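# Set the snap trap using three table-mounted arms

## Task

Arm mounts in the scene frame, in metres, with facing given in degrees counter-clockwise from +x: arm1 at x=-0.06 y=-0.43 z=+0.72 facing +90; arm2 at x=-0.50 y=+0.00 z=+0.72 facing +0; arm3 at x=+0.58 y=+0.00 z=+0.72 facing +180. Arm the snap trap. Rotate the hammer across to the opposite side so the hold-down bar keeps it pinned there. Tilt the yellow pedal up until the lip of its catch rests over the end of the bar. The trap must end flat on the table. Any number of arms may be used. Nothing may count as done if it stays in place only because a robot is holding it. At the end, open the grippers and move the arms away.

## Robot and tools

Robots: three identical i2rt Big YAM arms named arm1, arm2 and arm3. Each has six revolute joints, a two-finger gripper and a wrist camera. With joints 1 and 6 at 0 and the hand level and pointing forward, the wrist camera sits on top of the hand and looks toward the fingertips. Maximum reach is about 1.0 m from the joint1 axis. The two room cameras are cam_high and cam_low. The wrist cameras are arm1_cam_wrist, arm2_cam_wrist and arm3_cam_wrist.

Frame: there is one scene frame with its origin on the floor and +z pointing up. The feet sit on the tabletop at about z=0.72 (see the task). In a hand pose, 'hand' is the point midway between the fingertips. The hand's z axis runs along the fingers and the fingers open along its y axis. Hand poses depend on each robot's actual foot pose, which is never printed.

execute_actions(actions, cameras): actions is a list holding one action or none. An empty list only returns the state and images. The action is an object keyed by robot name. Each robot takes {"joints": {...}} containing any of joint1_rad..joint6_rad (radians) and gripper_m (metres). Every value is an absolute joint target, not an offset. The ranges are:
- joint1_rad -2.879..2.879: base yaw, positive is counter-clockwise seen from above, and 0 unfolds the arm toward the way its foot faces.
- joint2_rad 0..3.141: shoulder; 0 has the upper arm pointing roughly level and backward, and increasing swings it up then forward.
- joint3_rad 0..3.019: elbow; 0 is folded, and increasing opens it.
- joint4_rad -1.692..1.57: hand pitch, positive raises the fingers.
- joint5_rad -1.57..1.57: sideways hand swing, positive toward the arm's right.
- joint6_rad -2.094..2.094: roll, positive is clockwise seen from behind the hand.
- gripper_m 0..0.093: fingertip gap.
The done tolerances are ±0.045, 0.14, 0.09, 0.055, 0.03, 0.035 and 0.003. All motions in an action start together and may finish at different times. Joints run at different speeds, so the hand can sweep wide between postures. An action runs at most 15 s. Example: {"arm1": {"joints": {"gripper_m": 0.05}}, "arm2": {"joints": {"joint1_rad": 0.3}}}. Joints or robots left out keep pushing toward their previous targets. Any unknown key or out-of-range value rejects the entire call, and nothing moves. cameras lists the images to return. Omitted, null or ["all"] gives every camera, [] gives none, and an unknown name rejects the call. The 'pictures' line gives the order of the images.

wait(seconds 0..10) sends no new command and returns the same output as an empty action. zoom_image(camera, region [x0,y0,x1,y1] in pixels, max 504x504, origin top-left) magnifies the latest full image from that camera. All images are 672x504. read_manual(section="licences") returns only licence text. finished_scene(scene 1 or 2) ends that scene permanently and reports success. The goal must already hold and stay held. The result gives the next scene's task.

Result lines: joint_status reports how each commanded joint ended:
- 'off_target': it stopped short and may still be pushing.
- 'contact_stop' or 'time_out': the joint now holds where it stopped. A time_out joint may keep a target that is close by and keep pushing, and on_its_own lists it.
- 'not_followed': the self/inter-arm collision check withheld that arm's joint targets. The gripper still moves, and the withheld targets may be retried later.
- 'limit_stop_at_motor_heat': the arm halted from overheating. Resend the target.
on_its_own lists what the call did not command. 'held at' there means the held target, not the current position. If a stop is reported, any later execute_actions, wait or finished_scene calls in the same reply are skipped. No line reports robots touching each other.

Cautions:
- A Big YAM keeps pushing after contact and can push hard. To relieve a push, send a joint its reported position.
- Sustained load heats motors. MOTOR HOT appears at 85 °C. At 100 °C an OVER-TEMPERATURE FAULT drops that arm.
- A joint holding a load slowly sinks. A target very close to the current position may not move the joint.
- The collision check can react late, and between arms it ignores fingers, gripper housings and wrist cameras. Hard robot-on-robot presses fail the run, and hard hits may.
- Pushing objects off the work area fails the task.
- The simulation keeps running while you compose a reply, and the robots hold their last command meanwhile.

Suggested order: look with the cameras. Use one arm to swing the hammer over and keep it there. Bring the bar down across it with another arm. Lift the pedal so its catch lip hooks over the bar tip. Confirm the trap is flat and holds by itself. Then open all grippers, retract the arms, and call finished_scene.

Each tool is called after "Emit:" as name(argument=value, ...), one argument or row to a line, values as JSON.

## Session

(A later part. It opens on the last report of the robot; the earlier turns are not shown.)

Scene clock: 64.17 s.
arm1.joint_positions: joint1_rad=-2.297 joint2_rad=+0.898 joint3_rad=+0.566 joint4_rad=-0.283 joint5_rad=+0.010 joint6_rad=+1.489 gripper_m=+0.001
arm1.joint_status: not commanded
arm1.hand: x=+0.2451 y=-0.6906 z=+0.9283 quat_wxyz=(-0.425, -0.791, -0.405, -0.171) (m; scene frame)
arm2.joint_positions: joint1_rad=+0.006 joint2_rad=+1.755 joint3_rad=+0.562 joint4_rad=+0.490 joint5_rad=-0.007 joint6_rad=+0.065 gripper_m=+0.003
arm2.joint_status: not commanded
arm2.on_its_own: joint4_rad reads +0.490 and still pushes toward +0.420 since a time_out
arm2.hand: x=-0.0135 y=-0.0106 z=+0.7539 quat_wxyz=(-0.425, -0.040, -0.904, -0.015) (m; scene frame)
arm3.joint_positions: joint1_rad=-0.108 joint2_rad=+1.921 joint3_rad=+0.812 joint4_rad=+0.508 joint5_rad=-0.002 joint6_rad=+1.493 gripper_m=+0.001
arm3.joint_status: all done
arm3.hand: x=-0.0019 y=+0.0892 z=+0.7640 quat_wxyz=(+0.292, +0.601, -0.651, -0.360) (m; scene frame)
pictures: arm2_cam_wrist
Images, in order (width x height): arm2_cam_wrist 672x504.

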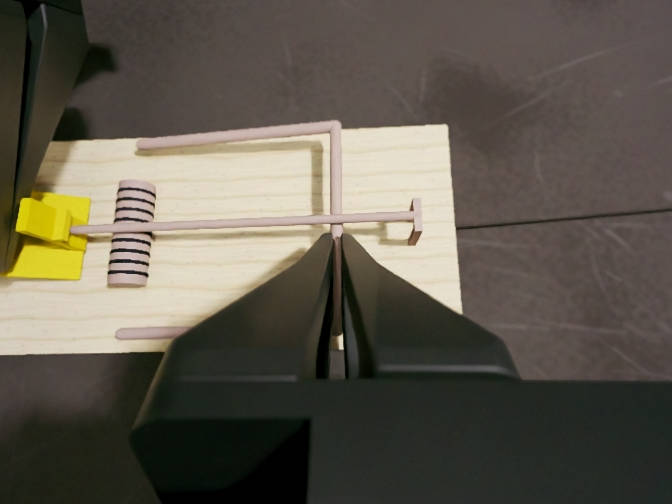

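Emit:
execute_actions(
  actions=[
    {"arm2":{"joints":{"gripper_m":0.012,"joint1_rad":0.006,"joint4_rad":0.52,"joint2_rad":1.79}}},
  ],
  cameras=[],
)

Emit:
execute_actions(
  actions=[
    {"arm2":{"joints":{"joint2_rad":1.62}}},
  ],
  cameras=["arm2_cam_wrist"],
)

Emit:
execute_actions(
  actions=[
    {"arm2":{"joints":{"joint2_rad":1.2}},"arm3":{"joints":{"joint2_rad":1.4,"joint1_rad":-0.13}}},
  ],
  cameras=["cam_high","cam_low"],
)

Scene clock: 65.23 s.
arm1.joint_positions: joint1_rad=-2.297 joint2_rad=+0.898 joint3_rad=+0.566 joint4_rad=-0.283 joint5_rad=+0.010 joint6_rad=+1.489 gripper_m=+0.001
arm1.joint_status: not commanded
arm1.hand: x=+0.2451 y=-0.6906 z=+0.9283 quat_wxyz=(-0.425, -0.791, -0.405, -0.171) (m; scene frame)
arm2.joint_positions: joint1_rad=+0.006 joint2_rad=+1.753 joint3_rad=+0.539 joint4_rad=+0.535 joint5_rad=+0.000 joint6_rad=+0.065 gripper_m=+0.012
arm2.joint_status: all done
arm2.hand: x=-0.0177 y=-0.0120 z=+0.7562 quat_wxyz=(-0.436, -0.042, -0.899, -0.011) (m; scene frame)
arm3.joint_positions: joint1_rad=-0.108 joint2_rad=+1.921 joint3_rad=+0.812 joint4_rad=+0.508 joint5_rad=-0.004 joint6_rad=+1.493 gripper_m=+0.001
arm3.joint_status: not commanded
arm3.hand: x=-0.0020 y=+0.0888 z=+0.7640 quat_wxyz=(+0.293, +0.602, -0.650, -0.360) (m; scene frame)
pictures: none
No camera images: the call's "cameras" was empty. Leave "cameras" out to get every camera's image.

Scene clock: 66.20 s.
arm1.joint_positions: joint1_rad=-2.297 joint2_rad=+0.898 joint3_rad=+0.566 joint4_rad=-0.283 joint5_rad=+0.010 joint6_rad=+1.489 gripper_m=+0.001
arm1.joint_status: not commanded
arm1.hand: x=+0.2451 y=-0.6906 z=+0.9283 quat_wxyz=(-0.425, -0.791, -0.405, -0.171) (m; scene frame)
arm2.joint_positions: joint1_rad=+0.006 joint2_rad=+1.623 joint3_rad=+0.499 joint4_rad=+0.526 joint5_rad=+0.000 joint6_rad=+0.065 gripper_m=+0.012
arm2.joint_status: all done
arm2.hand: x=-0.0225 y=-0.0121 z=+0.8001 quat_wxyz=(-0.472, -0.041, -0.881, -0.012) (m; scene frame)
arm3.joint_positions: joint1_rad=-0.108 joint2_rad=+1.921 joint3_rad=+0.812 joint4_rad=+0.508 joint5_rad=-0.004 joint6_rad=+1.493 gripper_m=+0.001
arm3.joint_status: not commanded
arm3.hand: x=-0.0020 y=+0.0888 z=+0.7640 quat_wxyz=(+0.293, +0.602, -0.650, -0.360) (m; scene frame)
pictures: arm2_cam_wrist
Images, in order (width x height): arm2_cam_wrist 672x504.

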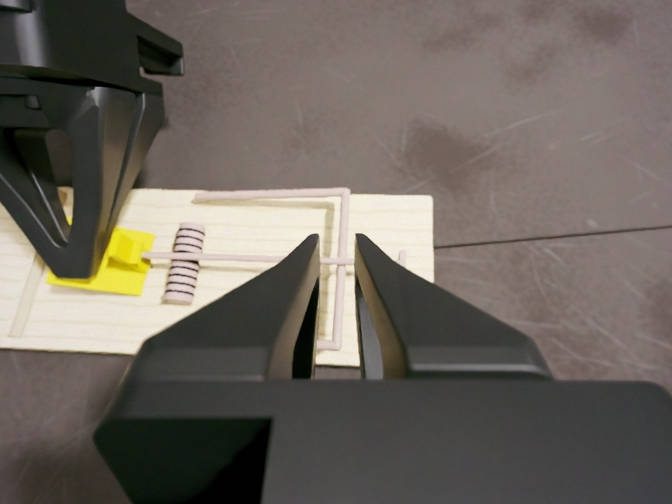

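Scene clock: 67.57 s.
arm1.joint_positions: joint1_rad=-2.297 joint2_rad=+0.898 joint3_rad=+0.566 joint4_rad=-0.283 joint5_rad=+0.010 joint6_rad=+1.489 gripper_m=+0.001
arm1.joint_status: not commanded
arm1.hand: x=+0.2451 y=-0.6906 z=+0.9283 quat_wxyz=(-0.425, -0.791, -0.405, -0.171) (m; scene frame)
arm2.joint_positions: joint1_rad=+0.006 joint2_rad=+1.197 joint3_rad=+0.499 joint4_rad=+0.524 joint5_rad=+0.000 joint6_rad=+0.065 gripper_m=+0.012
arm2.joint_status: all done
arm2.hand: x=-0.0207 y=-0.0133 z=+0.9978 quat_wxyz=(-0.647, -0.036, -0.761, -0.015) (m; scene frame)
arm3.joint_positions: joint1_rad=-0.125 joint2_rad=+1.385 joint3_rad=+0.812 joint4_rad=+0.513 joint5_rad=-0.005 joint6_rad=+1.494 gripper_m=+0.001
arm3.joint_status: all done
arm3.hand: x=+0.0018 y=+0.1014 z=+1.0749 quat_wxyz=(+0.424, +0.491, -0.541, -0.536) (m; scene frame)
pictures: cam_high, cam_low
Images, in order (width x height): cam_high 672x504, cam_low 672x504.

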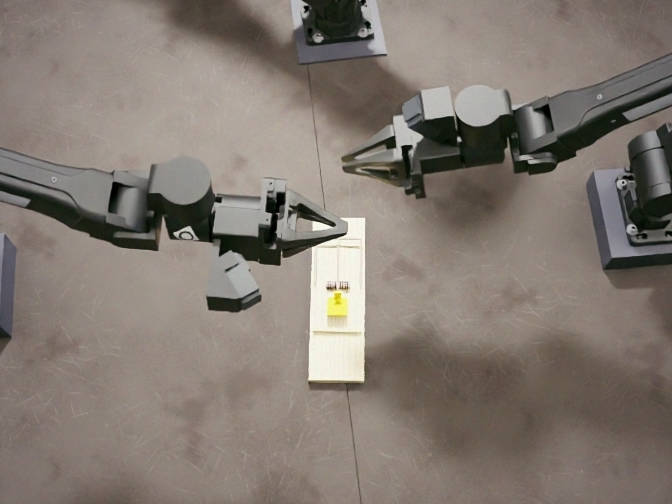

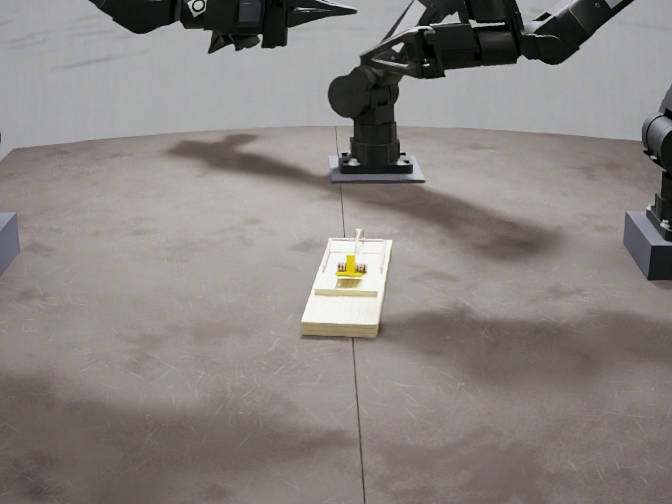

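Emit:
finished_scene(
  scene=2,
)

The scene is finished: the task was done.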